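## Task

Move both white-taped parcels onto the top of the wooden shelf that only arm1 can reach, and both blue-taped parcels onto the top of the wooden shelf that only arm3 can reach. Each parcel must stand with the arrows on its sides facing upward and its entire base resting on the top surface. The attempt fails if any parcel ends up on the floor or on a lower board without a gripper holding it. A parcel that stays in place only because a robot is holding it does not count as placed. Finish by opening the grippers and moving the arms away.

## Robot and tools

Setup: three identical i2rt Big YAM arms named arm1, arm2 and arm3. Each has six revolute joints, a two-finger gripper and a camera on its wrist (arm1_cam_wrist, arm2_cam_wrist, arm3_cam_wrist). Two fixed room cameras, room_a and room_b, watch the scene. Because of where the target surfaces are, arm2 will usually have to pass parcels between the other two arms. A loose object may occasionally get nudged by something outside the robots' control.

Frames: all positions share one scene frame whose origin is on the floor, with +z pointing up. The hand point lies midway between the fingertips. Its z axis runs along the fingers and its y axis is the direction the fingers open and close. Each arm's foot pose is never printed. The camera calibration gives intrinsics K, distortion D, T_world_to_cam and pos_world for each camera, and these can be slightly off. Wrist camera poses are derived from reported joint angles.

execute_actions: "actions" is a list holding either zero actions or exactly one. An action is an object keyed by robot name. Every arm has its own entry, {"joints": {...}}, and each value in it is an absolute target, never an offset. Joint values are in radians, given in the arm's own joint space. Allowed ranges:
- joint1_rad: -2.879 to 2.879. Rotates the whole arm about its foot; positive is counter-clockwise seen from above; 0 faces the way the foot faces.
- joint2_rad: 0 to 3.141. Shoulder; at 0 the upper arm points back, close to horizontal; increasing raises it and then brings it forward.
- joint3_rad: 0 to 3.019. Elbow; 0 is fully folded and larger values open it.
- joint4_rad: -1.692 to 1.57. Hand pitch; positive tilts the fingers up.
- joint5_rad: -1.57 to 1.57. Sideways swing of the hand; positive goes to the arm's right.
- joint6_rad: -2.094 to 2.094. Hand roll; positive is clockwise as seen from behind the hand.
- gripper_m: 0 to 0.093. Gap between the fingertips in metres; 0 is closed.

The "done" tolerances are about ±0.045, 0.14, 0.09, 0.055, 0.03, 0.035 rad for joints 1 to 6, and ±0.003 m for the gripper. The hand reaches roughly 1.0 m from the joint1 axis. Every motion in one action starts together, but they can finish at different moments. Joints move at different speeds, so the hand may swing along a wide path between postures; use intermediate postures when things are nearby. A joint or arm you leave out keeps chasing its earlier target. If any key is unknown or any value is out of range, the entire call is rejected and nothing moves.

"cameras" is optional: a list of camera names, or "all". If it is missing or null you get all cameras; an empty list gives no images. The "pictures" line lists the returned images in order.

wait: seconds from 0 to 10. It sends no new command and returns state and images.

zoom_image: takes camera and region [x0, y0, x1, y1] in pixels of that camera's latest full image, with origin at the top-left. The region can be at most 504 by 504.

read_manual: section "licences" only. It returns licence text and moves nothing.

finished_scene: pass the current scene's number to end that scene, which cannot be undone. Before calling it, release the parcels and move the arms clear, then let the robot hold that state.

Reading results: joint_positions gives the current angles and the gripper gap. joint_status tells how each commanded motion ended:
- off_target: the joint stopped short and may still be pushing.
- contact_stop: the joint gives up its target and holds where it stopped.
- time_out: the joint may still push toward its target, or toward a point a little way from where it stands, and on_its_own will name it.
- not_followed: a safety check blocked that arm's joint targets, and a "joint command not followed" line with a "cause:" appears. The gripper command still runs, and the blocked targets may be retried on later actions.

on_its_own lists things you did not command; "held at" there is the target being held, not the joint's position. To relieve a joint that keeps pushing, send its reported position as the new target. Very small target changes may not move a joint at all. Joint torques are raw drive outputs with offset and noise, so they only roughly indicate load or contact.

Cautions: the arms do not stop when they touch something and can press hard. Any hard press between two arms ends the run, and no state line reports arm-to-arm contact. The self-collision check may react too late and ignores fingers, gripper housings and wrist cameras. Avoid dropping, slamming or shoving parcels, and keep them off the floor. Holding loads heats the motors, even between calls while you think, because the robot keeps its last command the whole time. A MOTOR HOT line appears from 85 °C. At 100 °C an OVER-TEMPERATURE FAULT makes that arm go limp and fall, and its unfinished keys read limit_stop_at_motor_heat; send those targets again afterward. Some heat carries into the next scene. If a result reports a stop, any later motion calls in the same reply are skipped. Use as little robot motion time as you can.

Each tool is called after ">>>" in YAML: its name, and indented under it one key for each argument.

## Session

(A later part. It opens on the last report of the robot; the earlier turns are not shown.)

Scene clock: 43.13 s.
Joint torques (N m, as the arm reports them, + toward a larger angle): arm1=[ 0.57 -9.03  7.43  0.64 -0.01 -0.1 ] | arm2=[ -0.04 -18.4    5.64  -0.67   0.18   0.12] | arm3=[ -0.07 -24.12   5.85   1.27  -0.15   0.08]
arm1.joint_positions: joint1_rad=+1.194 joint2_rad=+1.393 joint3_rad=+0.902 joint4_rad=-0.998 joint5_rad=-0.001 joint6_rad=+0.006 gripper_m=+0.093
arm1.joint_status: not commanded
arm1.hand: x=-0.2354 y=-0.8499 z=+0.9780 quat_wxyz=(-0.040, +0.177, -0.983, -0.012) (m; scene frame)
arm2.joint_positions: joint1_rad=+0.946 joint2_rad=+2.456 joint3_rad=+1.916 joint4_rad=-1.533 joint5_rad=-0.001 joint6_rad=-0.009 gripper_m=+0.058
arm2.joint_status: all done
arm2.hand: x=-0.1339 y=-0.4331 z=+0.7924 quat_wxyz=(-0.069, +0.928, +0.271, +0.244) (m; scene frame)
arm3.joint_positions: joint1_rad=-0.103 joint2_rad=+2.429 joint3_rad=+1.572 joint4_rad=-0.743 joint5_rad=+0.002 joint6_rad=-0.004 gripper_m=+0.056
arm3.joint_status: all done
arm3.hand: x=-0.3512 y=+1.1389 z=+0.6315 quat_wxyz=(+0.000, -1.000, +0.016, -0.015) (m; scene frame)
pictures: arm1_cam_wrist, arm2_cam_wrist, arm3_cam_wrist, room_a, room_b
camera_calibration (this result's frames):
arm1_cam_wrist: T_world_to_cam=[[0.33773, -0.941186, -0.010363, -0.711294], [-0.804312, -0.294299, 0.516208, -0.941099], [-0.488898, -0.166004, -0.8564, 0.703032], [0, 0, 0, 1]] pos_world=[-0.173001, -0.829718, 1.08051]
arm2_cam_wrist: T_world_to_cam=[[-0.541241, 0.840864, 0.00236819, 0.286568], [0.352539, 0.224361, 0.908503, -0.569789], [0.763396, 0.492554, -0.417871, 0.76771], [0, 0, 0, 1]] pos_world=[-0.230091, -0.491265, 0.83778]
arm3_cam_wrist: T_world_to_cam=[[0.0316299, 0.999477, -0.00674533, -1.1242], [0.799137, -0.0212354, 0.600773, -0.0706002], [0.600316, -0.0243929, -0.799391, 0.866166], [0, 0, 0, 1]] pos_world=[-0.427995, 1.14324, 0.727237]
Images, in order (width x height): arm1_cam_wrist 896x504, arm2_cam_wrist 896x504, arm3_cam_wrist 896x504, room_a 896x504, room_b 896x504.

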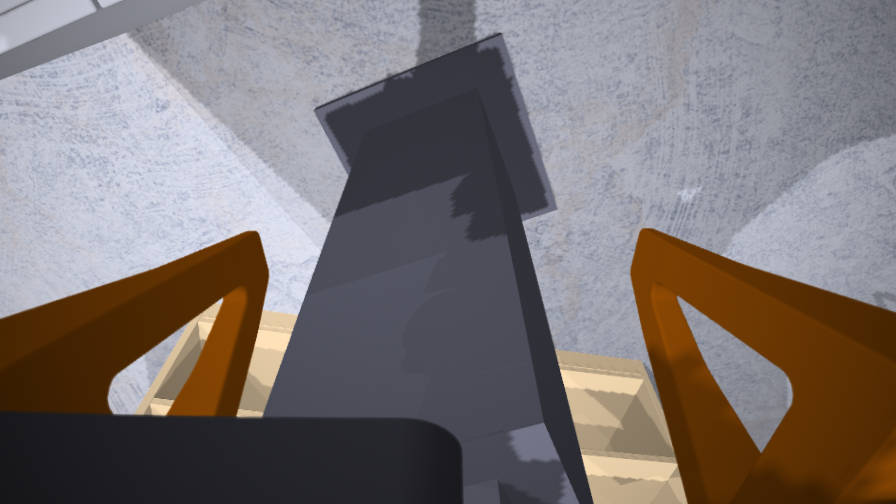

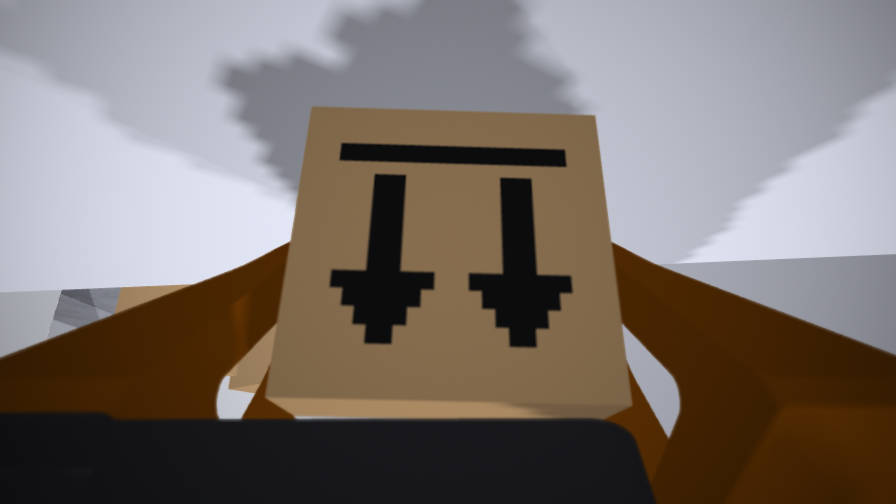

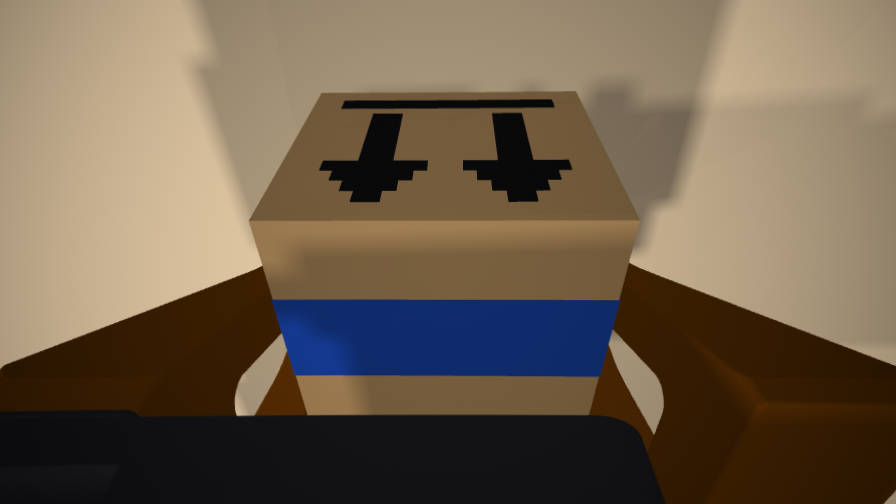

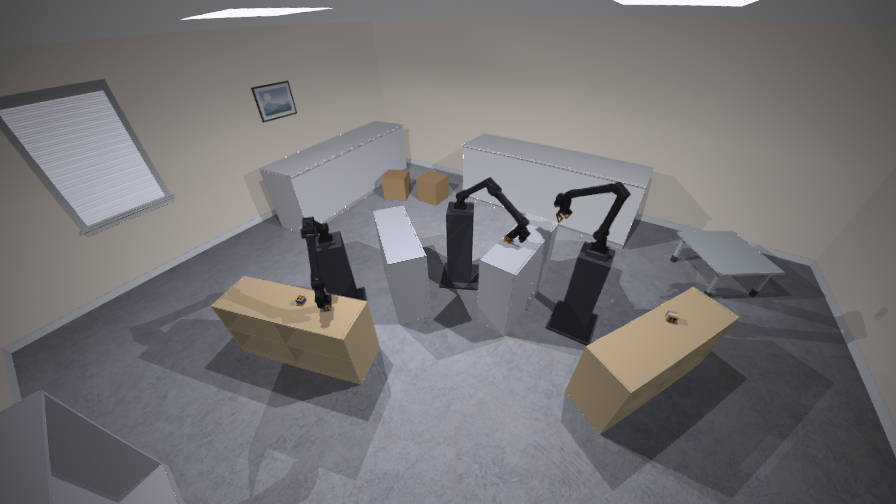

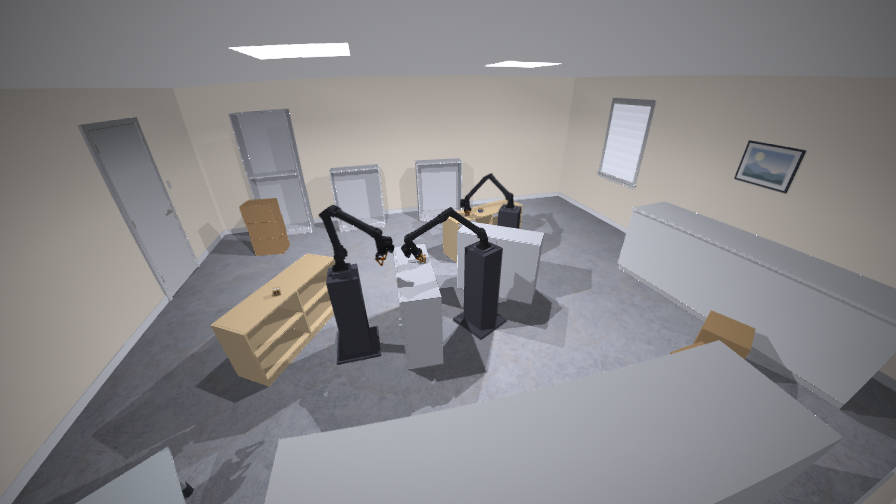

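>>> execute_actions:
  actions:
    - {"arm2": {"joints": {"gripper_m": 0.093}}, "arm3": {"joints": {"gripper_m": 0.093}}}
  cameras: ["arm2_cam_wrist", "arm3_cam_wrist"]

>>> execute_actions:
  actions:
    - {"arm2": {"joints": {"joint2_rad": 2.22}}, "arm3": {"joints": {"joint2_rad": 2.25}}}
  cameras: ["arm2_cam_wrist", "arm3_cam_wrist"]

Scene clock: 43.93 s.
Joint torques (N m, as the arm reports them, + toward a larger angle): arm1=[ 0.69 -9.    7.4   0.65  0.   -0.11] | arm2=[ -0.03 -18.82   5.53  -0.69   0.19   0.12] | arm3=[ -0.09 -24.07   5.79   1.28  -0.15   0.07]
arm1.joint_positions: joint1_rad=+1.194 joint2_rad=+1.393 joint3_rad=+0.902 joint4_rad=-0.998 joint5_rad=-0.001 joint6_rad=+0.006 gripper_m=+0.093
arm1.joint_status: not commanded
arm1.hand: x=-0.2354 y=-0.8499 z=+0.9780 quat_wxyz=(-0.040, +0.177, -0.983, -0.012) (m; scene frame)
arm2.joint_positions: joint1_rad=+0.946 joint2_rad=+2.456 joint3_rad=+1.916 joint4_rad=-1.533 joint5_rad=-0.001 joint6_rad=-0.009 gripper_m=+0.093
arm2.joint_status: all done
arm2.hand: x=-0.1339 y=-0.4331 z=+0.7924 quat_wxyz=(-0.069, +0.928, +0.271, +0.244) (m; scene frame)
arm3.joint_positions: joint1_rad=-0.103 joint2_rad=+2.429 joint3_rad=+1.572 joint4_rad=-0.743 joint5_rad=+0.002 joint6_rad=-0.004 gripper_m=+0.093
arm3.joint_status: all done
arm3.hand: x=-0.3512 y=+1.1389 z=+0.6315 quat_wxyz=(+0.000, -1.000, +0.016, -0.015) (m; scene frame)
pictures: arm2_cam_wrist, arm3_cam_wrist
camera_calibration (this result's frames):
arm2_cam_wrist: T_world_to_cam=[[-0.541241, 0.840864, 0.00236819, 0.286568], [0.352539, 0.224361, 0.908503, -0.569789], [0.763396, 0.492554, -0.417871, 0.76771], [0, 0, 0, 1]] pos_world=[-0.230091, -0.491265, 0.83778]
arm3_cam_wrist: T_world_to_cam=[[0.0316299, 0.999477, -0.00674533, -1.1242], [0.799137, -0.0212354, 0.600773, -0.0706002], [0.600316, -0.0243929, -0.799391, 0.866166], [0, 0, 0, 1]] pos_world=[-0.427995, 1.14324, 0.727237]
Images, in order (width x height): arm2_cam_wrist 896x504, arm3_cam_wrist 896x504.

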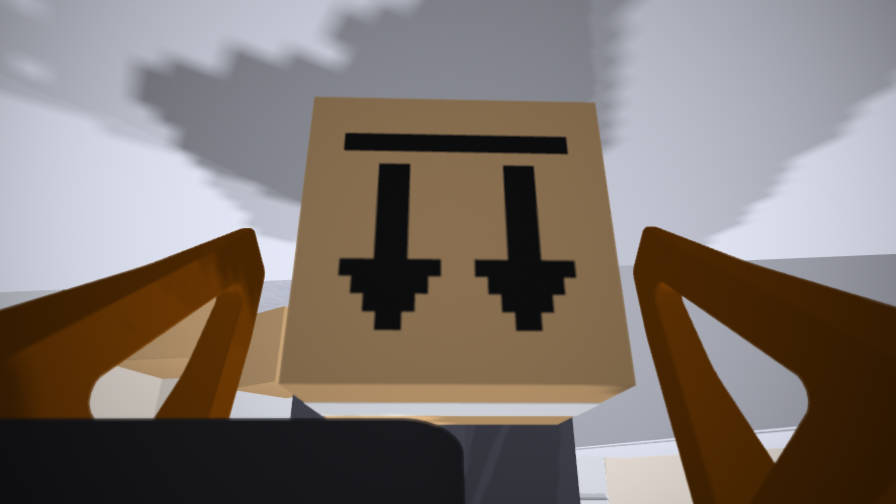

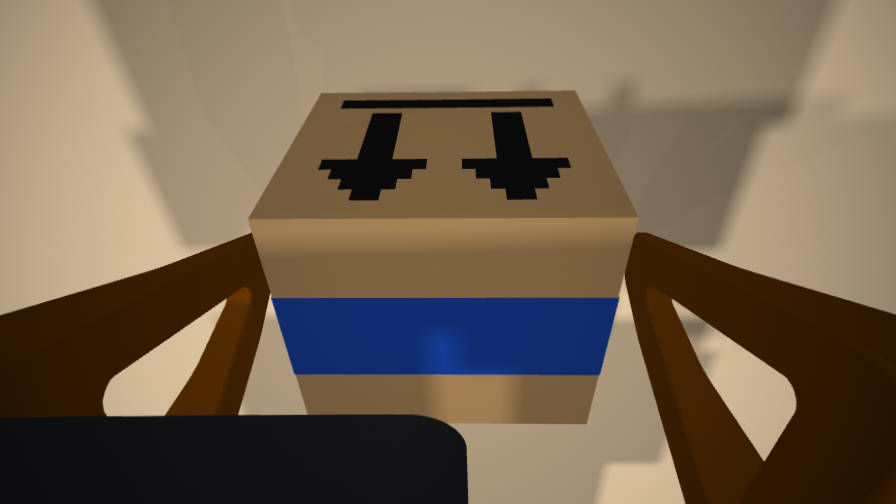

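Scene clock: 45.30 s.
Joint torques (N m, as the arm reports them, + toward a larger angle): arm1=[ 0.75 -9.01  7.48  0.68 -0.01 -0.11] | arm2=[ -0.02 -17.88   7.71  -0.25   0.18   0.12] | arm3=[ -0.13 -20.48   8.48   1.43  -0.15   0.08]
arm1.joint_positions: joint1_rad=+1.194 joint2_rad=+1.393 joint3_rad=+0.902 joint4_rad=-0.998 joint5_rad=-0.001 joint6_rad=+0.006 gripper_m=+0.093
arm1.joint_status: not commanded
arm1.hand: x=-0.2354 y=-0.8499 z=+0.9780 quat_wxyz=(-0.040, +0.177, -0.983, -0.012) (m; scene frame)
arm2.joint_positions: joint1_rad=+0.946 joint2_rad=+2.210 joint3_rad=+1.901 joint4_rad=-1.532 joint5_rad=-0.001 joint6_rad=-0.009 gripper_m=+0.093
arm2.joint_status: all done
arm2.hand: x=-0.1634 y=-0.4519 z=+0.9268 quat_wxyz=(-0.038, +0.950, +0.278, +0.135) (m; scene frame)
arm3.joint_positions: joint1_rad=-0.103 joint2_rad=+2.226 joint3_rad=+1.556 joint4_rad=-0.738 joint5_rad=+0.002 joint6_rad=-0.004 gripper_m=+0.093
arm3.joint_status: all done
arm3.hand: x=-0.4014 y=+1.1409 z=+0.7493 quat_wxyz=(+0.002, -0.997, +0.017, +0.081) (m; scene frame)
pictures: arm2_cam_wrist, arm3_cam_wrist
camera_calibration (this result's frames):
arm2_cam_wrist: T_world_to_cam=[[-0.540893, 0.841075, 0.00517083, 0.283648], [0.519895, 0.329498, 0.788124, -0.490882], [0.661168, 0.428979, -0.615495, 0.993394], [0, 0, 0, 1]] pos_world=[-0.24817, -0.50297, 0.996838]
arm3_cam_wrist: T_world_to_cam=[[0.030569, 0.999517, -0.00553091, -1.12515], [0.899299, -0.0250879, 0.436615, 0.0664535], [0.436265, -0.0183208, -0.899631, 0.992849], [0, 0, 0, 1]] pos_world=[-0.458512, 1.14446, 0.85796]
Images, in order (width x height): arm2_cam_wrist 896x504, arm3_cam_wrist 896x504.

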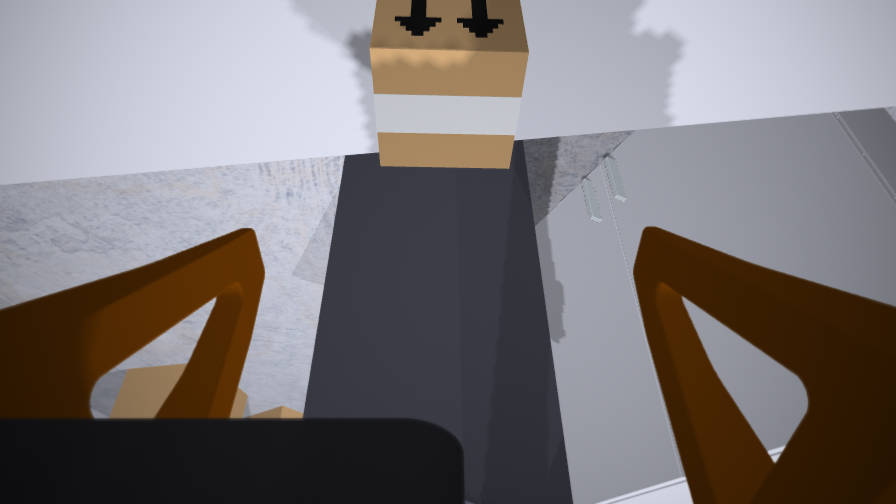

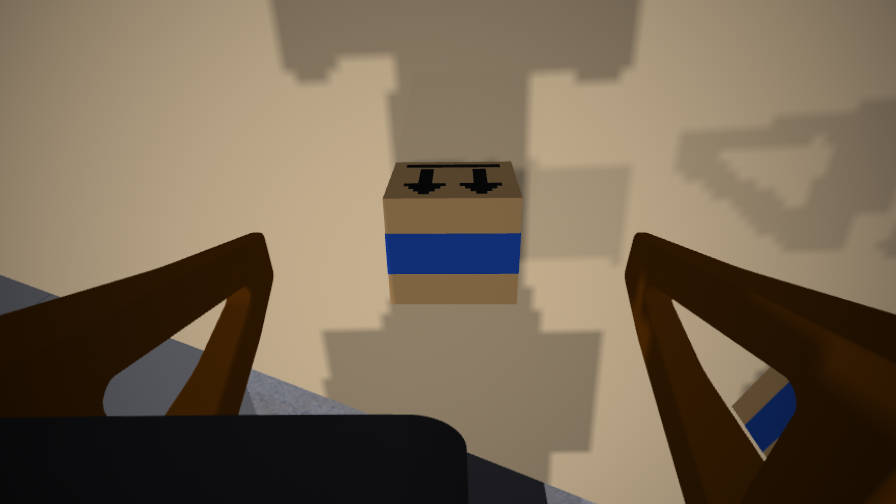

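>>> execute_actions:
  actions:
    - {"arm1": {"joints": {"joint1_rad": 1.708, "joint2_rad": 1.8, "joint3_rad": 1.4, "joint4_rad": -1.17, "joint6_rad": 0.33}}, "arm2": {"joints": {"joint1_rad": 0.2, "joint2_rad": 1.3, "joint3_rad": 0.8, "joint4_rad": -1.0}}, "arm3": {"joints": {"joint1_rad": -0.507, "joint2_rad": 2.36, "joint3_rad": 1.74, "joint4_rad": -1.30}}}
  cameras: ["arm1_cam_wrist", "arm3_cam_wrist", "room_b"]

Scene clock: 48.30 s.
Joint torques (N m, as the arm reports them, + toward a larger angle): arm1=[ -0.74 -15.13  10.52   0.28   0.02   0.03] | arm2=[ 0.   -7.43  6.99  0.55  0.07  0.1 ] | arm3=[ -1.09 -20.44   9.6   -0.12  -0.09   0.07]
arm1.joint_positions: joint1_rad=+1.720 joint2_rad=+1.783 joint3_rad=+1.364 joint4_rad=-1.162 joint5_rad=-0.001 joint6_rad=+0.321 gripper_m=+0.093
arm1.joint_status: all done
arm1.hand: x=-0.2649 y=-0.5846 z=+0.9747 quat_wxyz=(+0.005, +0.280, -0.960, -0.001) (m; scene frame)
arm2.joint_positions: joint1_rad=+0.196 joint2_rad=+1.308 joint3_rad=+0.797 joint4_rad=-1.012 joint5_rad=+0.002 joint6_rad=-0.007 gripper_m=+0.093
arm2.joint_status: all done
arm2.hand: x=+0.0174 y=-0.0694 z=+0.9720 quat_wxyz=(-0.008, +0.996, -0.092, -0.020) (m; scene frame)
arm3.joint_positions: joint1_rad=-0.503 joint2_rad=+2.336 joint3_rad=+1.707 joint4_rad=-1.290 joint5_rad=+0.001 joint6_rad=-0.004 gripper_m=+0.093
arm3.joint_status: all done
arm3.hand: x=-0.2610 y=+1.3530 z=+0.7400 quat_wxyz=(-0.038, -0.962, +0.212, -0.170) (m; scene frame)
pictures: arm1_cam_wrist, arm3_cam_wrist, room_b
camera_calibration (this result's frames):
arm1_cam_wrist: T_world_to_cam=[[0.527205, -0.849721, -0.00546921, -0.35275], [-0.683446, -0.427847, 0.59148, -1.00445], [-0.504933, -0.308093, -0.806301, 0.593685], [0, 0, 0, 1]] pos_world=[-0.200747, -0.546582, 1.07087]
arm3_cam_wrist: T_world_to_cam=[[0.421969, 0.906566, -0.00897189, -1.11108], [0.519841, -0.233833, 0.821637, -0.151936], [0.74277, -0.351369, -0.56994, 1.21369], [0, 0, 0, 1]] pos_world=[-0.353669, 1.39819, 0.806599]
Images, in order (width x height): arm1_cam_wrist 896x504, arm3_cam_wrist 896x504, room_b 896x504.

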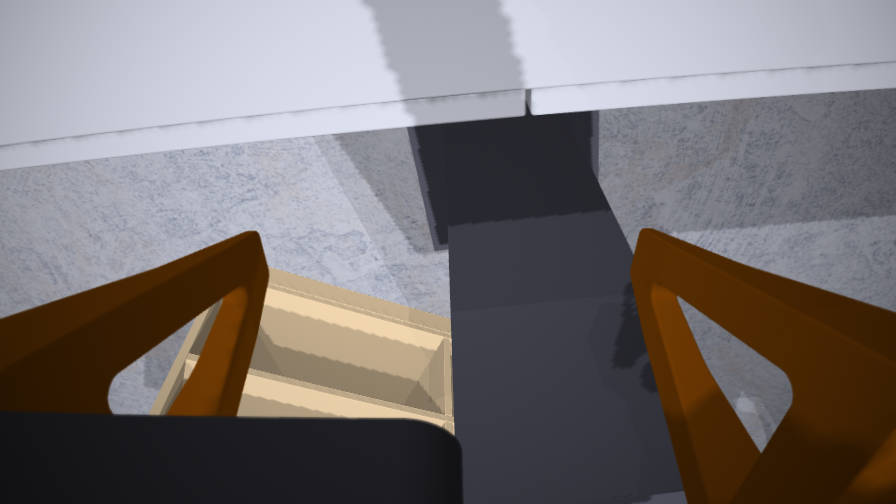

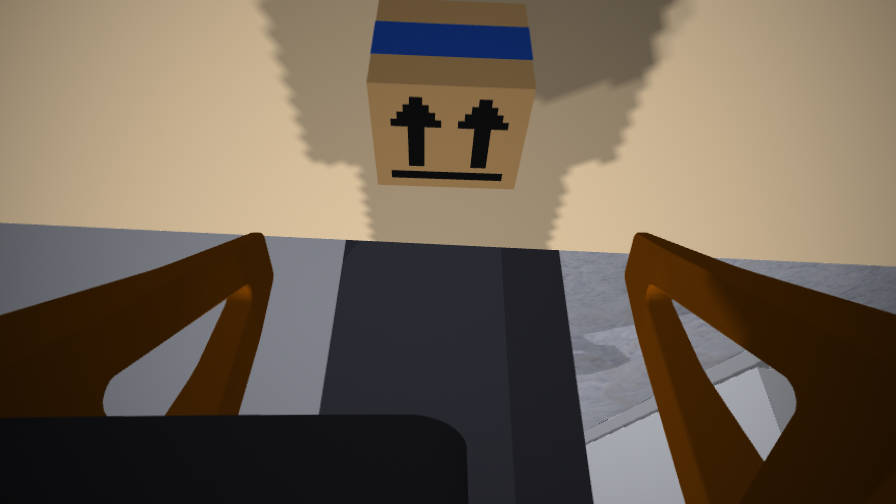

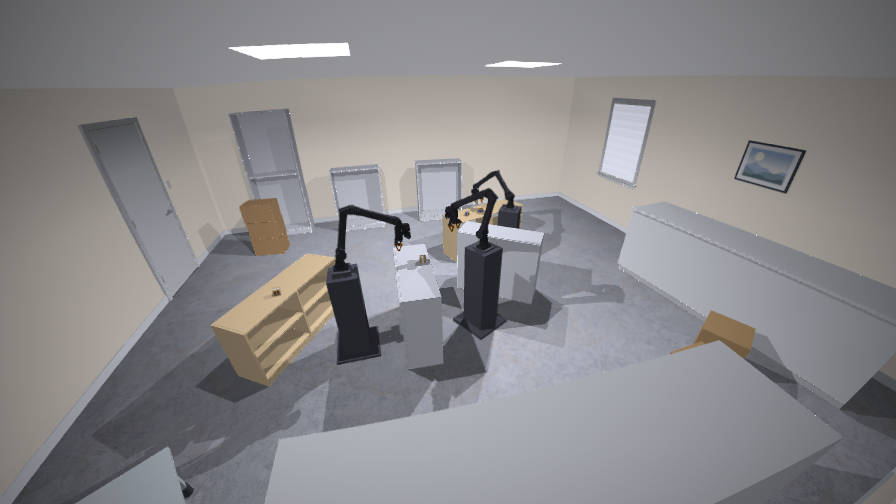

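>>> execute_actions:
  actions:
    - {"arm1": {"joints": {"joint1_rad": 1.70, "joint2_rad": 2.32, "joint3_rad": 2.15, "joint4_rad": -1.37, "joint6_rad": 0.33}}, "arm3": {"joints": {"joint2_rad": 2.50, "joint3_rad": 1.75, "joint4_rad": -1.20}}}
  cameras: ["arm1_cam_wrist", "arm3_cam_wrist"]

Scene clock: 50.70 s.
Joint torques (N m, as the arm reports them, + toward a larger angle): arm1=[ -0.88 -24.2   10.68   0.35   0.03   0.03] | arm2=[-0.05 -7.33  7.    0.52  0.06  0.1 ] | arm3=[ -0.54 -22.59   7.68   0.43  -0.1    0.07]
arm1.joint_positions: joint1_rad=+1.714 joint2_rad=+2.315 joint3_rad=+2.121 joint4_rad=-1.363 joint5_rad=-0.001 joint6_rad=+0.322 gripper_m=+0.093
arm1.joint_status: all done
arm1.hand: x=-0.1404 y=-0.4383 z=+0.9341 quat_wxyz=(-0.005, +0.276, -0.961, -0.008) (m; scene frame)
arm2.joint_positions: joint1_rad=+0.196 joint2_rad=+1.308 joint3_rad=+0.797 joint4_rad=-1.012 joint5_rad=+0.002 joint6_rad=-0.007 gripper_m=+0.093
arm2.joint_status: not commanded
arm2.hand: x=+0.0174 y=-0.0694 z=+0.9720 quat_wxyz=(-0.008, +0.996, -0.092, -0.020) (m; scene frame)
arm3.joint_positions: joint1_rad=-0.503 joint2_rad=+2.494 joint3_rad=+1.732 joint4_rad=-1.207 joint5_rad=+0.001 joint6_rad=-0.004 gripper_m=+0.093
arm3.joint_status: all done
arm3.hand: x=-0.2500 y=+1.3479 z=+0.6541 quat_wxyz=(-0.043, -0.957, +0.211, -0.193) (m; scene frame)
pictures: arm1_cam_wrist, arm3_cam_wrist
camera_calibration (this result's frames):
arm1_cam_wrist: T_world_to_cam=[[0.521365, -0.853229, -0.0133324, -0.289325], [-0.695308, -0.433822, 0.573014, -0.819757], [-0.494697, -0.28948, -0.819437, 0.690757], [0, 0, 0, 1]] pos_world=[-0.0774243, -0.402528, 1.03191]
arm3_cam_wrist: T_world_to_cam=[[0.422365, 0.90638, -0.00907532, -1.11139], [0.482322, -0.216258, 0.84888, -0.13919], [0.767446, -0.362915, -0.528507, 1.1494], [0, 0, 0, 1]] pos_world=[-0.345558, 1.39438, 0.715538]
Images, in order (width x height): arm1_cam_wrist 896x504, arm3_cam_wrist 896x504.

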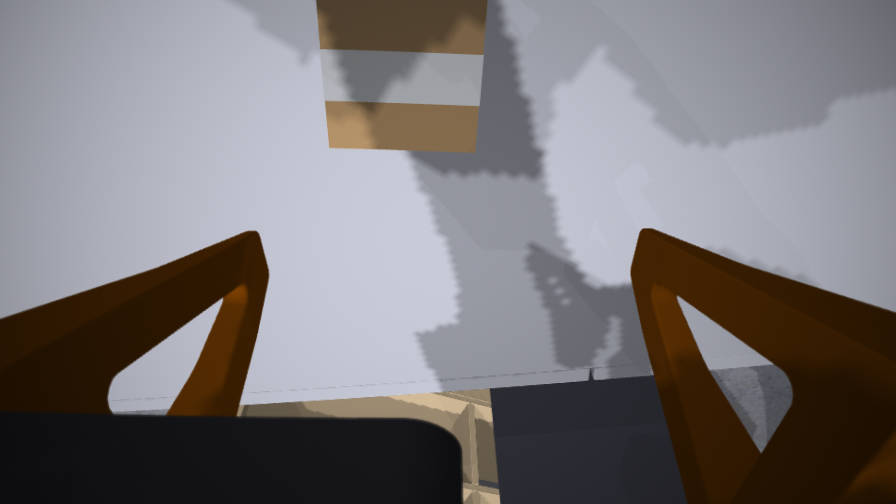

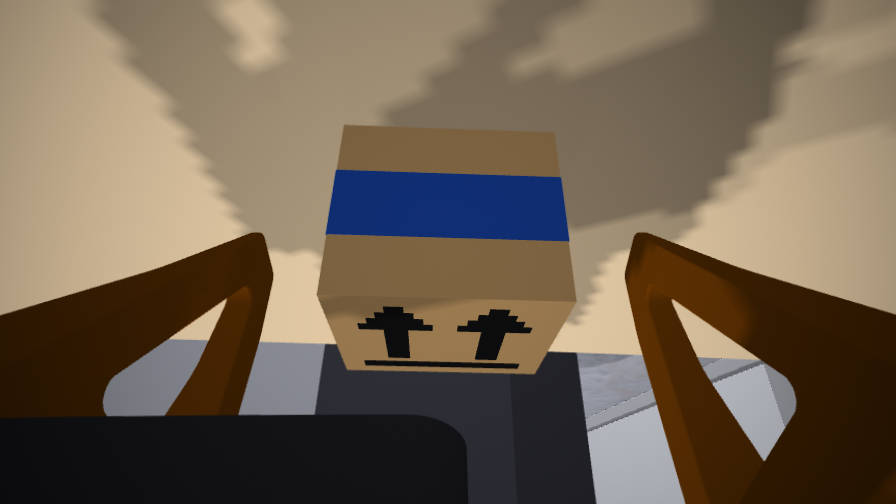

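>>> execute_actions:
  actions:
    - {"arm1": {"joints": {"joint1_rad": 1.735, "joint2_rad": 2.41, "joint3_rad": 2.23, "joint4_rad": -1.34, "joint6_rad": 0.375}}, "arm3": {"joints": {"joint2_rad": 2.53, "joint3_rad": 1.715, "joint4_rad": -1.20}}}
  cameras: ["arm1_cam_wrist", "arm3_cam_wrist"]

Scene clock: 52.50 s.
Joint torques (N m, as the arm reports them, + toward a larger angle): arm1=[  1.2  -21.7   11.59   0.78   0.04   0.04] | arm2=[-0.01 -7.29  7.01  0.54  0.05  0.1 ] | arm3=[ -0.6  -20.19   5.76   0.44  -0.1    0.07]
arm1.joint_positions: joint1_rad=+1.722 joint2_rad=+2.373 joint3_rad=+2.190 joint4_rad=-1.346 joint5_rad=-0.001 joint6_rad=+0.366 gripper_m=+0.093
arm1.joint_status: all done
arm1.hand: x=-0.1320 y=-0.4184 z=+0.9200 quat_wxyz=(-0.016, +0.259, -0.966, -0.016) (m; scene frame)
arm2.joint_positions: joint1_rad=+0.196 joint2_rad=+1.308 joint3_rad=+0.797 joint4_rad=-1.012 joint5_rad=+0.002 joint6_rad=-0.007 gripper_m=+0.093
arm2.joint_status: not commanded
arm2.hand: x=+0.0174 y=-0.0694 z=+0.9720 quat_wxyz=(-0.008, +0.996, -0.092, -0.020) (m; scene frame)
arm3.joint_positions: joint1_rad=-0.503 joint2_rad=+2.494 joint3_rad=+1.720 joint4_rad=-1.207 joint5_rad=+0.001 joint6_rad=-0.004 gripper_m=+0.093
arm3.joint_status: all done
arm3.hand: x=-0.2444 y=+1.3452 z=+0.6519 quat_wxyz=(-0.045, -0.956, +0.211, -0.200) (m; scene frame)
pictures: arm1_cam_wrist, arm3_cam_wrist
camera_calibration (this result's frames):
arm1_cam_wrist: T_world_to_cam=[[0.49028, -0.871229, -0.0242074, -0.278535], [-0.720071, -0.420552, 0.551937, -0.775564], [-0.491044, -0.253172, -0.833535, 0.717728], [0, 0, 0, 1]] pos_world=[-0.069465, -0.387124, 1.01957]
arm3_cam_wrist: T_world_to_cam=[[0.422467, 0.906333, -0.00909811, -1.11129], [0.472607, -0.211708, 0.855466, -0.153354], [0.773411, -0.365706, -0.517779, 1.14119], [0, 0, 0, 1]] pos_world=[-0.340648, 1.39208, 0.711963]
Images, in order (width x height): arm1_cam_wrist 896x504, arm3_cam_wrist 896x504.

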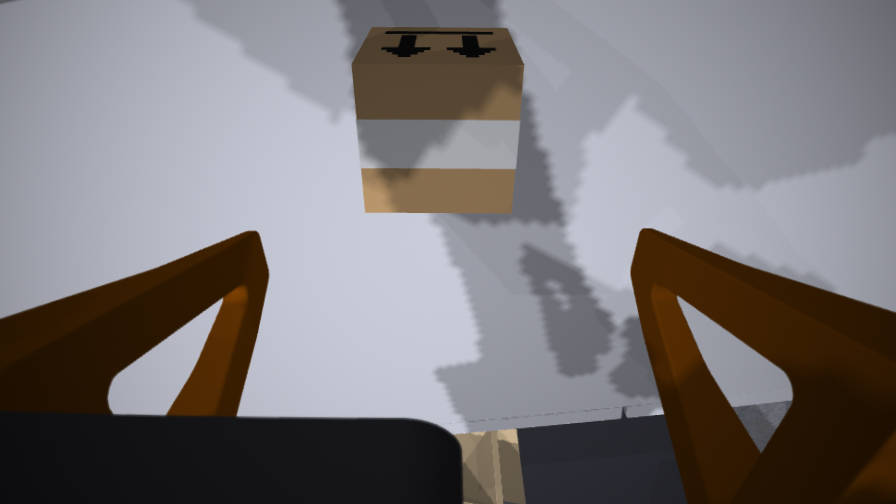

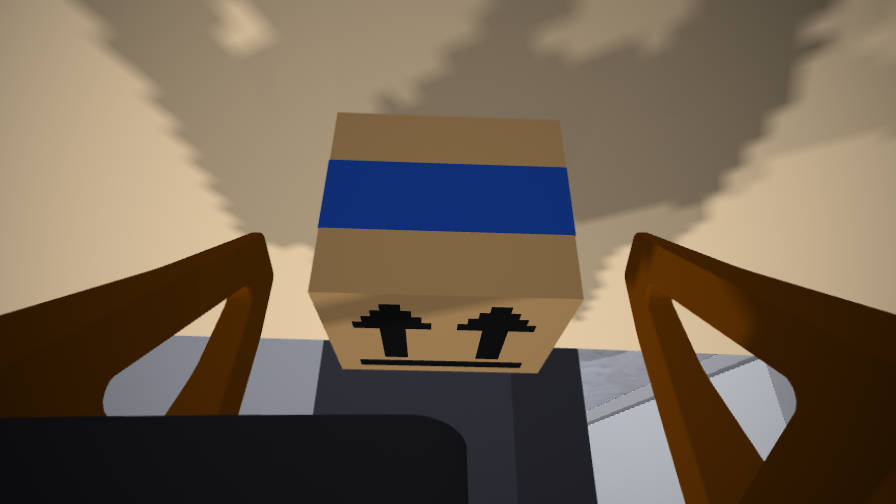

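>>> execute_actions:
  actions:
    - {"arm1": {"joints": {"joint1_rad": 1.742, "joint2_rad": 2.52, "joint3_rad": 2.162, "joint4_rad": -1.22, "joint6_rad": 0.375}}, "arm3": {"joints": {"joint2_rad": 2.555, "joint3_rad": 1.715, "joint4_rad": -1.20}}}
  cameras: ["arm1_cam_wrist", "arm3_cam_wrist"]

Scene clock: 54.67 s.
Joint torques (N m, as the arm reports them, + toward a larger angle): arm1=[  1.39 -24.39   8.77   0.74   0.03   0.04] | arm2=[ 0.03 -7.27  7.    0.54  0.06  0.1 ] | arm3=[ -0.66 -20.29   5.41   0.38  -0.1    0.07]
arm1.joint_positions: joint1_rad=+1.729 joint2_rad=+2.512 joint3_rad=+2.150 joint4_rad=-1.227 joint5_rad=-0.001 joint6_rad=+0.367 gripper_m=+0.093
arm1.joint_status: all done
arm1.hand: x=-0.1401 y=-0.4198 z=+0.8080 quat_wxyz=(+0.008, +0.262, -0.965, +0.001) (m; scene frame)
arm2.joint_positions: joint1_rad=+0.196 joint2_rad=+1.308 joint3_rad=+0.797 joint4_rad=-1.012 joint5_rad=+0.002 joint6_rad=-0.007 gripper_m=+0.093
arm2.joint_status: not commanded
arm2.hand: x=+0.0174 y=-0.0694 z=+0.9720 quat_wxyz=(-0.008, +0.996, -0.092, -0.020) (m; scene frame)
arm3.joint_positions: joint1_rad=-0.503 joint2_rad=+2.522 joint3_rad=+1.720 joint4_rad=-1.207 joint5_rad=+0.001 joint6_rad=-0.004 gripper_m=+0.093
arm3.joint_status: all done
arm3.hand: x=-0.2360 y=+1.3413 z=+0.6374 quat_wxyz=(-0.048, -0.953, +0.210, -0.213) (m; scene frame)
pictures: arm1_cam_wrist, arm3_cam_wrist
camera_calibration (this result's frames):
arm1_cam_wrist: T_world_to_cam=[[0.49544, -0.86864, -0.00197202, -0.294642], [-0.695702, -0.39816, 0.597885, -0.744439], [-0.520132, -0.294844, -0.801579, 0.572639], [0, 0, 0, 1]] pos_world=[-0.0740829, -0.383505, 0.903524]
arm3_cam_wrist: T_world_to_cam=[[0.422695, 0.906226, -0.00914409, -1.11118], [0.450554, -0.201378, 0.86974, -0.173893], [0.78634, -0.371754, -0.493426, 1.12146], [0, 0, 0, 1]] pos_world=[-0.333813, 1.38887, 0.69444]
Images, in order (width x height): arm1_cam_wrist 896x504, arm3_cam_wrist 896x504.

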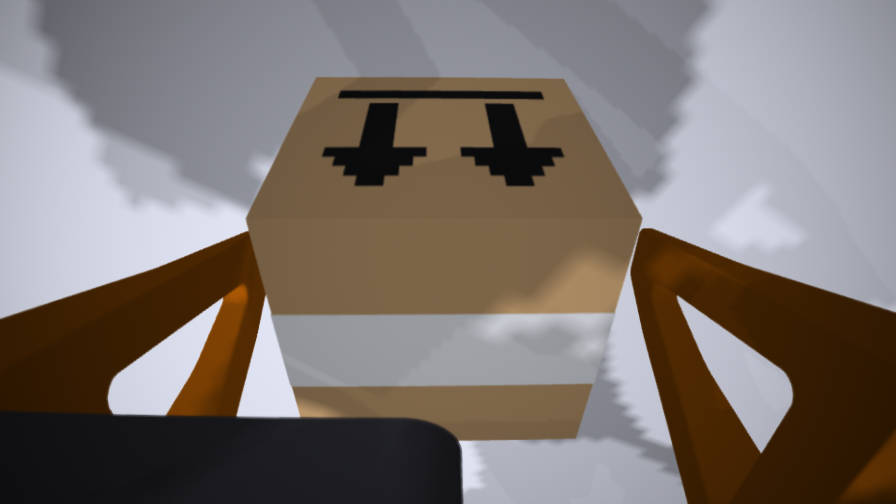

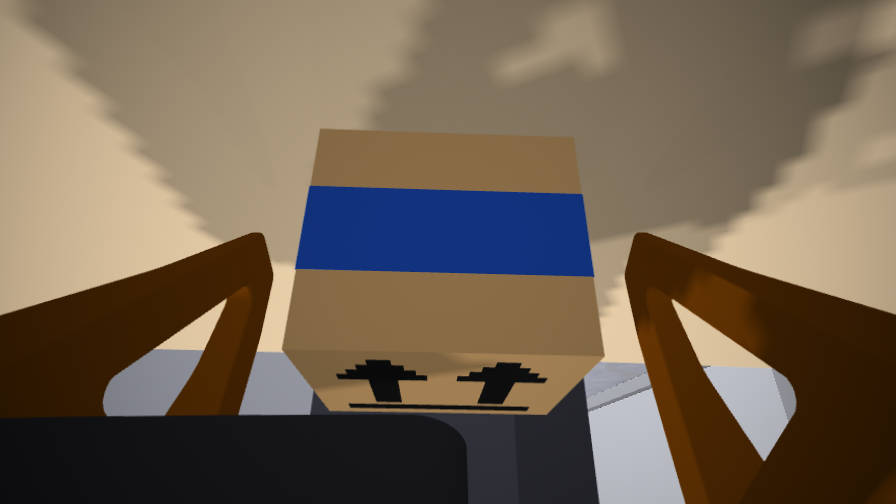

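>>> execute_actions:
  actions:
    - {"arm1": {"joints": {"gripper_m": 0.035}}, "arm3": {"joints": {"gripper_m": 0.035}}}
  cameras: []

>>> execute_actions:
  actions:
    - {"arm1": {"joints": {"joint2_rad": 2.2}}, "arm3": {"joints": {"joint2_rad": 2.1}}}
  cameras: ["arm1_cam_wrist", "arm3_cam_wrist"]

Scene clock: 55.67 s.
Joint torques (N m, as the arm reports them, + toward a larger angle): arm1=[  1.34 -24.79   8.83   0.8    0.01   0.03] | arm2=[-0.06 -7.34  7.01  0.53  0.06  0.1 ] | arm3=[ -0.55 -20.06   5.63   0.37  -0.1    0.07]
arm1.joint_positions: joint1_rad=+1.729 joint2_rad=+2.512 joint3_rad=+2.150 joint4_rad=-1.227 joint5_rad=-0.001 joint6_rad=+0.367 gripper_m=+0.057
arm1.joint_status: gripper_m off_target (ended at +0.057, target +0.035)
arm1.hand: x=-0.1402 y=-0.4197 z=+0.8080 quat_wxyz=(+0.008, +0.262, -0.965, +0.001) (m; scene frame)
arm2.joint_positions: joint1_rad=+0.196 joint2_rad=+1.308 joint3_rad=+0.797 joint4_rad=-1.012 joint5_rad=+0.002 joint6_rad=-0.007 gripper_m=+0.093
arm2.joint_status: not commanded
arm2.hand: x=+0.0174 y=-0.0694 z=+0.9720 quat_wxyz=(-0.008, +0.996, -0.092, -0.020) (m; scene frame)
arm3.joint_positions: joint1_rad=-0.503 joint2_rad=+2.522 joint3_rad=+1.720 joint4_rad=-1.207 joint5_rad=+0.001 joint6_rad=-0.004 gripper_m=+0.056
arm3.joint_status: gripper_m off_target (ended at +0.056, target +0.035)
arm3.hand: x=-0.2360 y=+1.3413 z=+0.6374 quat_wxyz=(-0.048, -0.953, +0.210, -0.213) (m; scene frame)
pictures: none
No camera images: the call's "cameras" was empty. Leave "cameras" out to get every camera's image.

Scene clock: 57.13 s.
Joint torques (N m, as the arm reports them, + toward a larger angle): arm1=[  1.39 -21.31   9.67   1.23   0.01   0.02] | arm2=[-0.04 -7.29  7.02  0.53  0.06  0.09] | arm3=[ -0.67 -19.68   9.13   1.08  -0.1    0.06]
arm1.joint_positions: joint1_rad=+1.729 joint2_rad=+2.175 joint3_rad=+2.155 joint4_rad=-1.226 joint5_rad=-0.001 joint6_rad=+0.367 gripper_m=+0.057
arm1.joint_status: all done
arm1.hand: x=-0.1192 y=-0.3958 z=+1.0535 quat_wxyz=(-0.130, +0.258, -0.952, -0.100) (m; scene frame)
arm2.joint_positions: joint1_rad=+0.196 joint2_rad=+1.308 joint3_rad=+0.797 joint4_rad=-1.012 joint5_rad=+0.002 joint6_rad=-0.007 gripper_m=+0.093
arm2.joint_status: not commanded
arm2.hand: x=+0.0174 y=-0.0694 z=+0.9720 quat_wxyz=(-0.008, +0.996, -0.092, -0.020) (m; scene frame)
arm3.joint_positions: joint1_rad=-0.503 joint2_rad=+2.075 joint3_rad=+1.714 joint4_rad=-1.203 joint5_rad=+0.001 joint6_rad=-0.004 gripper_m=+0.056
arm3.joint_status: all done
arm3.hand: x=-0.3200 y=+1.3807 z=+0.8879 quat_wxyz=(+0.001, -0.977, +0.215, +0.002) (m; scene frame)
pictures: arm1_cam_wrist, arm3_cam_wrist
camera_calibration (this result's frames):
arm1_cam_wrist: T_world_to_cam=[[0.507348, -0.852423, -0.126386, -0.144818], [-0.795451, -0.519665, 0.311779, -0.625721], [-0.331446, -0.0576469, -0.941711, 1.0514], [0, 0, 0, 1]] pos_world=[-0.0757764, -0.388002, 1.1669]
arm3_cam_wrist: T_world_to_cam=[[0.419339, 0.907798, -0.0076252, -1.11367], [0.746159, -0.339865, 0.572485, 0.203728], [0.517109, -0.245755, -0.81988, 1.35549], [0, 0, 0, 1]] pos_world=[-0.385942, 1.41335, 0.986214]
Images, in order (width x height): arm1_cam_wrist 896x504, arm3_cam_wrist 896x504.

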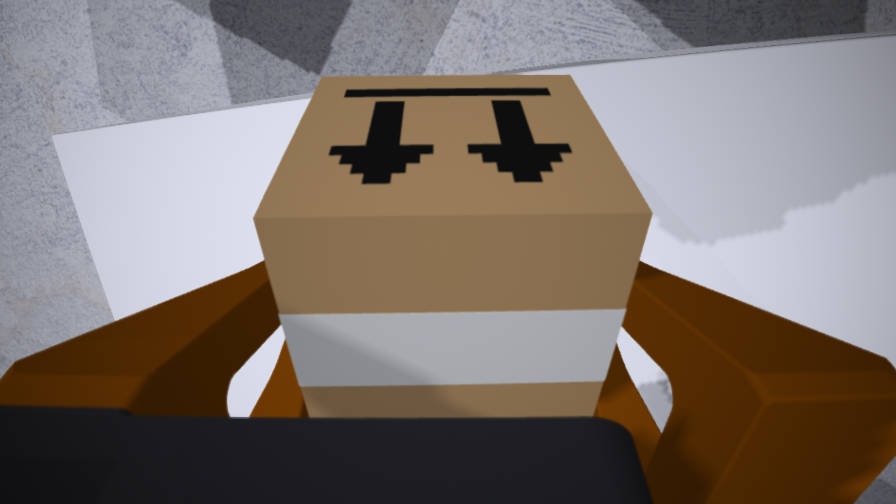

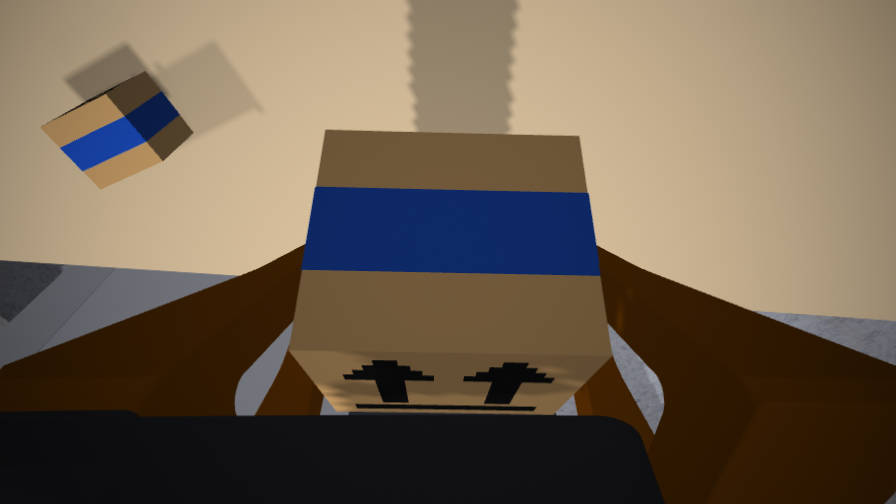

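>>> execute_actions:
  actions:
    - {"arm1": {"joints": {"joint1_rad": -1.55, "joint2_rad": 1.7, "joint3_rad": 1.3, "joint4_rad": -1.17, "joint6_rad": 0.0}}, "arm3": {"joints": {"joint2_rad": 2.0, "joint3_rad": 0.965, "joint4_rad": 1.01}}}
  cameras: ["arm3_cam_wrist", "room_a"]

Scene clock: 60.47 s.
Joint torques (N m, as the arm reports them, + toward a larger angle): arm1=[  0.17 -15.04   8.23   0.38  -0.09  -0.14] | arm2=[ 0.01 -7.34  7.03  0.55  0.06  0.1 ] | arm3=[ -0.69 -17.43   6.95   3.37  -0.09   0.07]
arm1.joint_positions: joint1_rad=-1.552 joint2_rad=+1.701 joint3_rad=+1.295 joint4_rad=-1.165 joint5_rad=+0.001 joint6_rad=+0.008 gripper_m=+0.057
arm1.joint_status: all done
arm1.hand: x=-0.9455 y=-1.3194 z=+0.9866 quat_wxyz=(+0.004, -0.931, -0.366, +0.000) (m; scene frame)
arm2.joint_positions: joint1_rad=+0.196 joint2_rad=+1.308 joint3_rad=+0.797 joint4_rad=-1.012 joint5_rad=+0.002 joint6_rad=-0.007 gripper_m=+0.093
arm2.joint_status: not commanded
arm2.hand: x=+0.0174 y=-0.0694 z=+0.9720 quat_wxyz=(-0.008, +0.996, -0.092, -0.020) (m; scene frame)
arm3.joint_positions: joint1_rad=-0.503 joint2_rad=+1.994 joint3_rad=+0.960 joint4_rad=+0.990 joint5_rad=+0.001 joint6_rad=-0.004 gripper_m=+0.056
arm3.joint_status: all done
arm3.hand: x=-0.3720 y=+1.4051 z=+0.9476 quat_wxyz=(+0.151, -0.706, +0.156, +0.674) (m; scene frame)
pictures: arm3_cam_wrist, room_a
camera_calibration (this result's frames):
arm3_cam_wrist: T_world_to_cam=[[0.417101, 0.908848, 0.00462679, -1.12745], [0.558909, -0.252481, -0.789857, 1.31514], [-0.716692, 0.332036, -0.613274, -0.0292816], [0, 0, 0, 1]] pos_world=[-0.28577, 1.36645, 1.02603]
Images, in order (width x height): arm3_cam_wrist 896x504, room_a 896x504.

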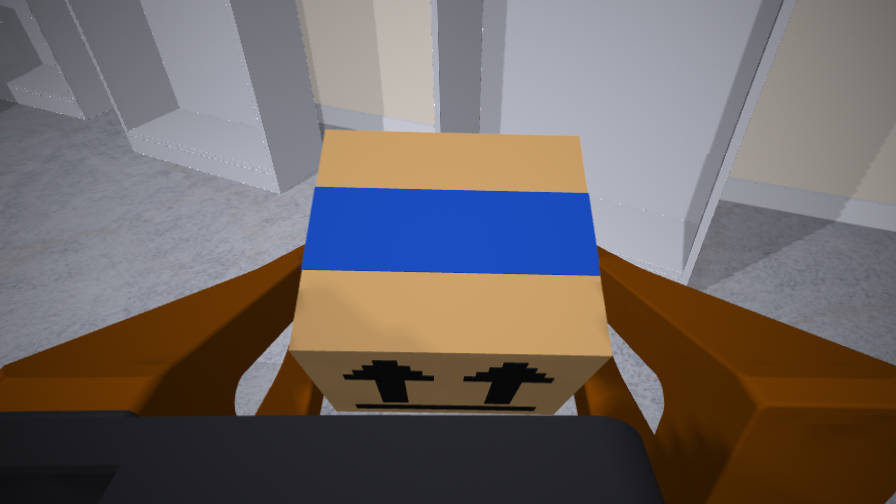

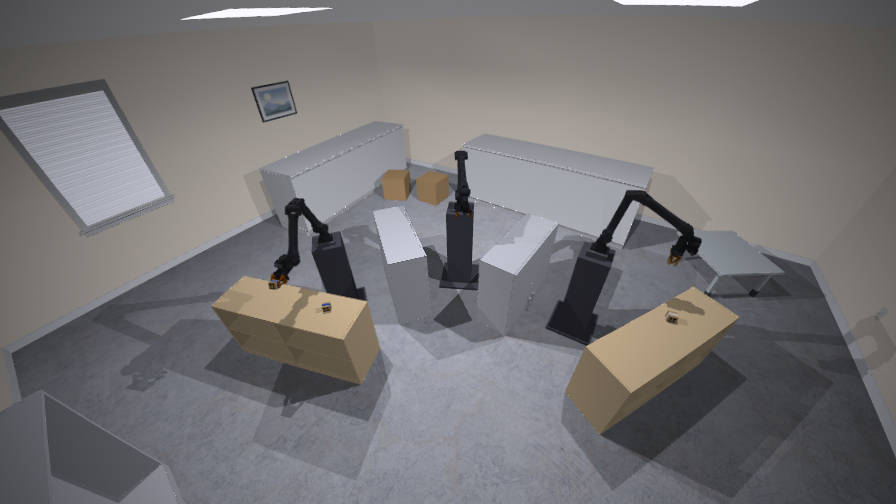

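>>> execute_actions:
  actions:
    - {"arm1": {"joints": {"joint1_rad": -2.15, "joint2_rad": 2.32, "joint3_rad": 1.82, "joint4_rad": -1.03}}, "arm3": {"joints": {"joint2_rad": 2.40, "joint3_rad": 0.975, "joint4_rad": 1.025}}}
  cameras: ["arm1_cam_wrist", "arm3_cam_wrist", "room_a"]

Scene clock: 63.17 s.
Joint torques (N m, as the arm reports them, + toward a larger angle): arm1=[ -0.6  -23.3   10.24   0.43  -0.13  -0.11] | arm2=[-0.01 -7.32  7.01  0.53  0.06  0.1 ] | arm3=[ -0.6  -19.63   3.7    2.93  -0.09   0.06]
arm1.joint_positions: joint1_rad=-2.150 joint2_rad=+2.326 joint3_rad=+1.780 joint4_rad=-1.026 joint5_rad=+0.002 joint6_rad=+0.006 gripper_m=+0.057
arm1.joint_status: all done
arm1.hand: x=-1.2393 y=-1.0858 z=+0.8046 quat_wxyz=(+0.004, -0.997, -0.076, +0.001) (m; scene frame)
arm2.joint_positions: joint1_rad=+0.196 joint2_rad=+1.308 joint3_rad=+0.797 joint4_rad=-1.012 joint5_rad=+0.002 joint6_rad=-0.007 gripper_m=+0.093
arm2.joint_status: not commanded
arm2.hand: x=+0.0174 y=-0.0694 z=+0.9720 quat_wxyz=(-0.008, +0.996, -0.092, -0.020) (m; scene frame)
arm3.joint_positions: joint1_rad=-0.503 joint2_rad=+2.408 joint3_rad=+0.965 joint4_rad=+1.017 joint5_rad=+0.001 joint6_rad=-0.004 gripper_m=+0.056
arm3.joint_status: all done
arm3.hand: x=-0.3180 y=+1.3797 z=+0.6920 quat_wxyz=(+0.119, -0.821, +0.181, +0.528) (m; scene frame)
pictures: arm1_cam_wrist, arm3_cam_wrist, room_a
camera_calibration (this result's frames):
arm1_cam_wrist: T_world_to_cam=[[-0.141066, 0.989962, 0.00871404, 0.892117], [0.804804, 0.109547, 0.583344, 0.650183], [0.576534, 0.0893032, -0.812178, 1.58654], [0, 0, 0, 1]] pos_world=[-1.31212, -1.09607, 0.9015]
arm3_cam_wrist: T_world_to_cam=[[0.415973, 0.909376, 0.00141379, -1.12462], [0.785665, -0.3586, -0.504119, 1.0975], [-0.457927, 0.210811, -0.863633, 0.283867], [0, 0, 0, 1]] pos_world=[-0.264467, 1.35642, 0.800018]
Images, in order (width x height): arm1_cam_wrist 896x504, arm3_cam_wrist 896x504, room_a 896x504.

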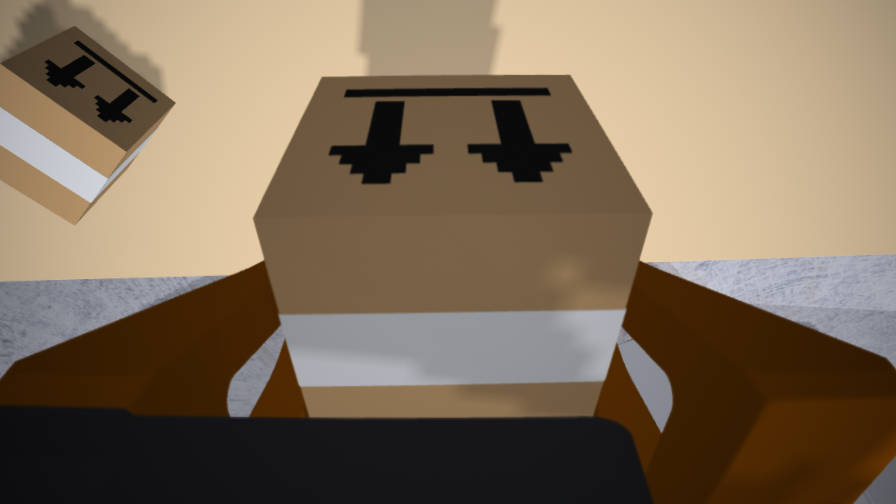

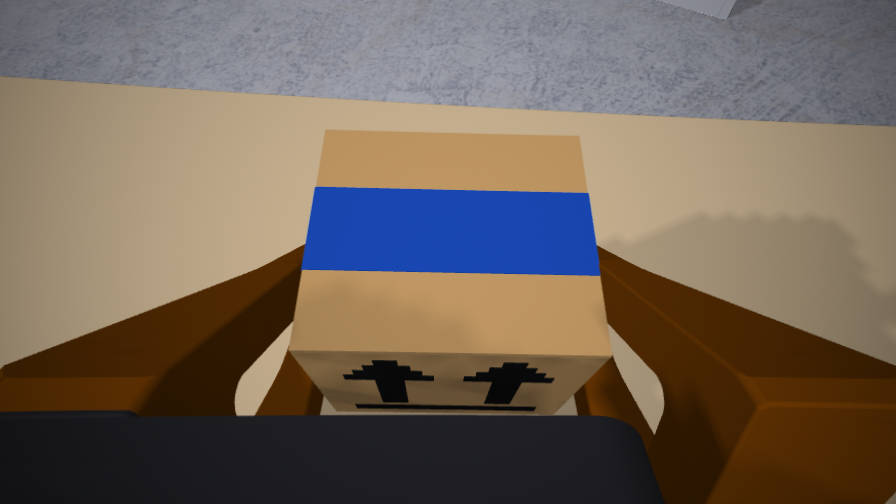

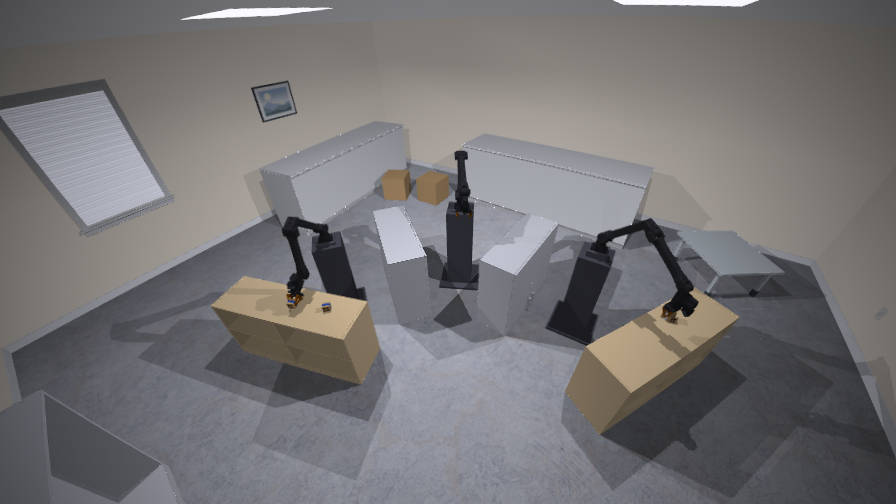

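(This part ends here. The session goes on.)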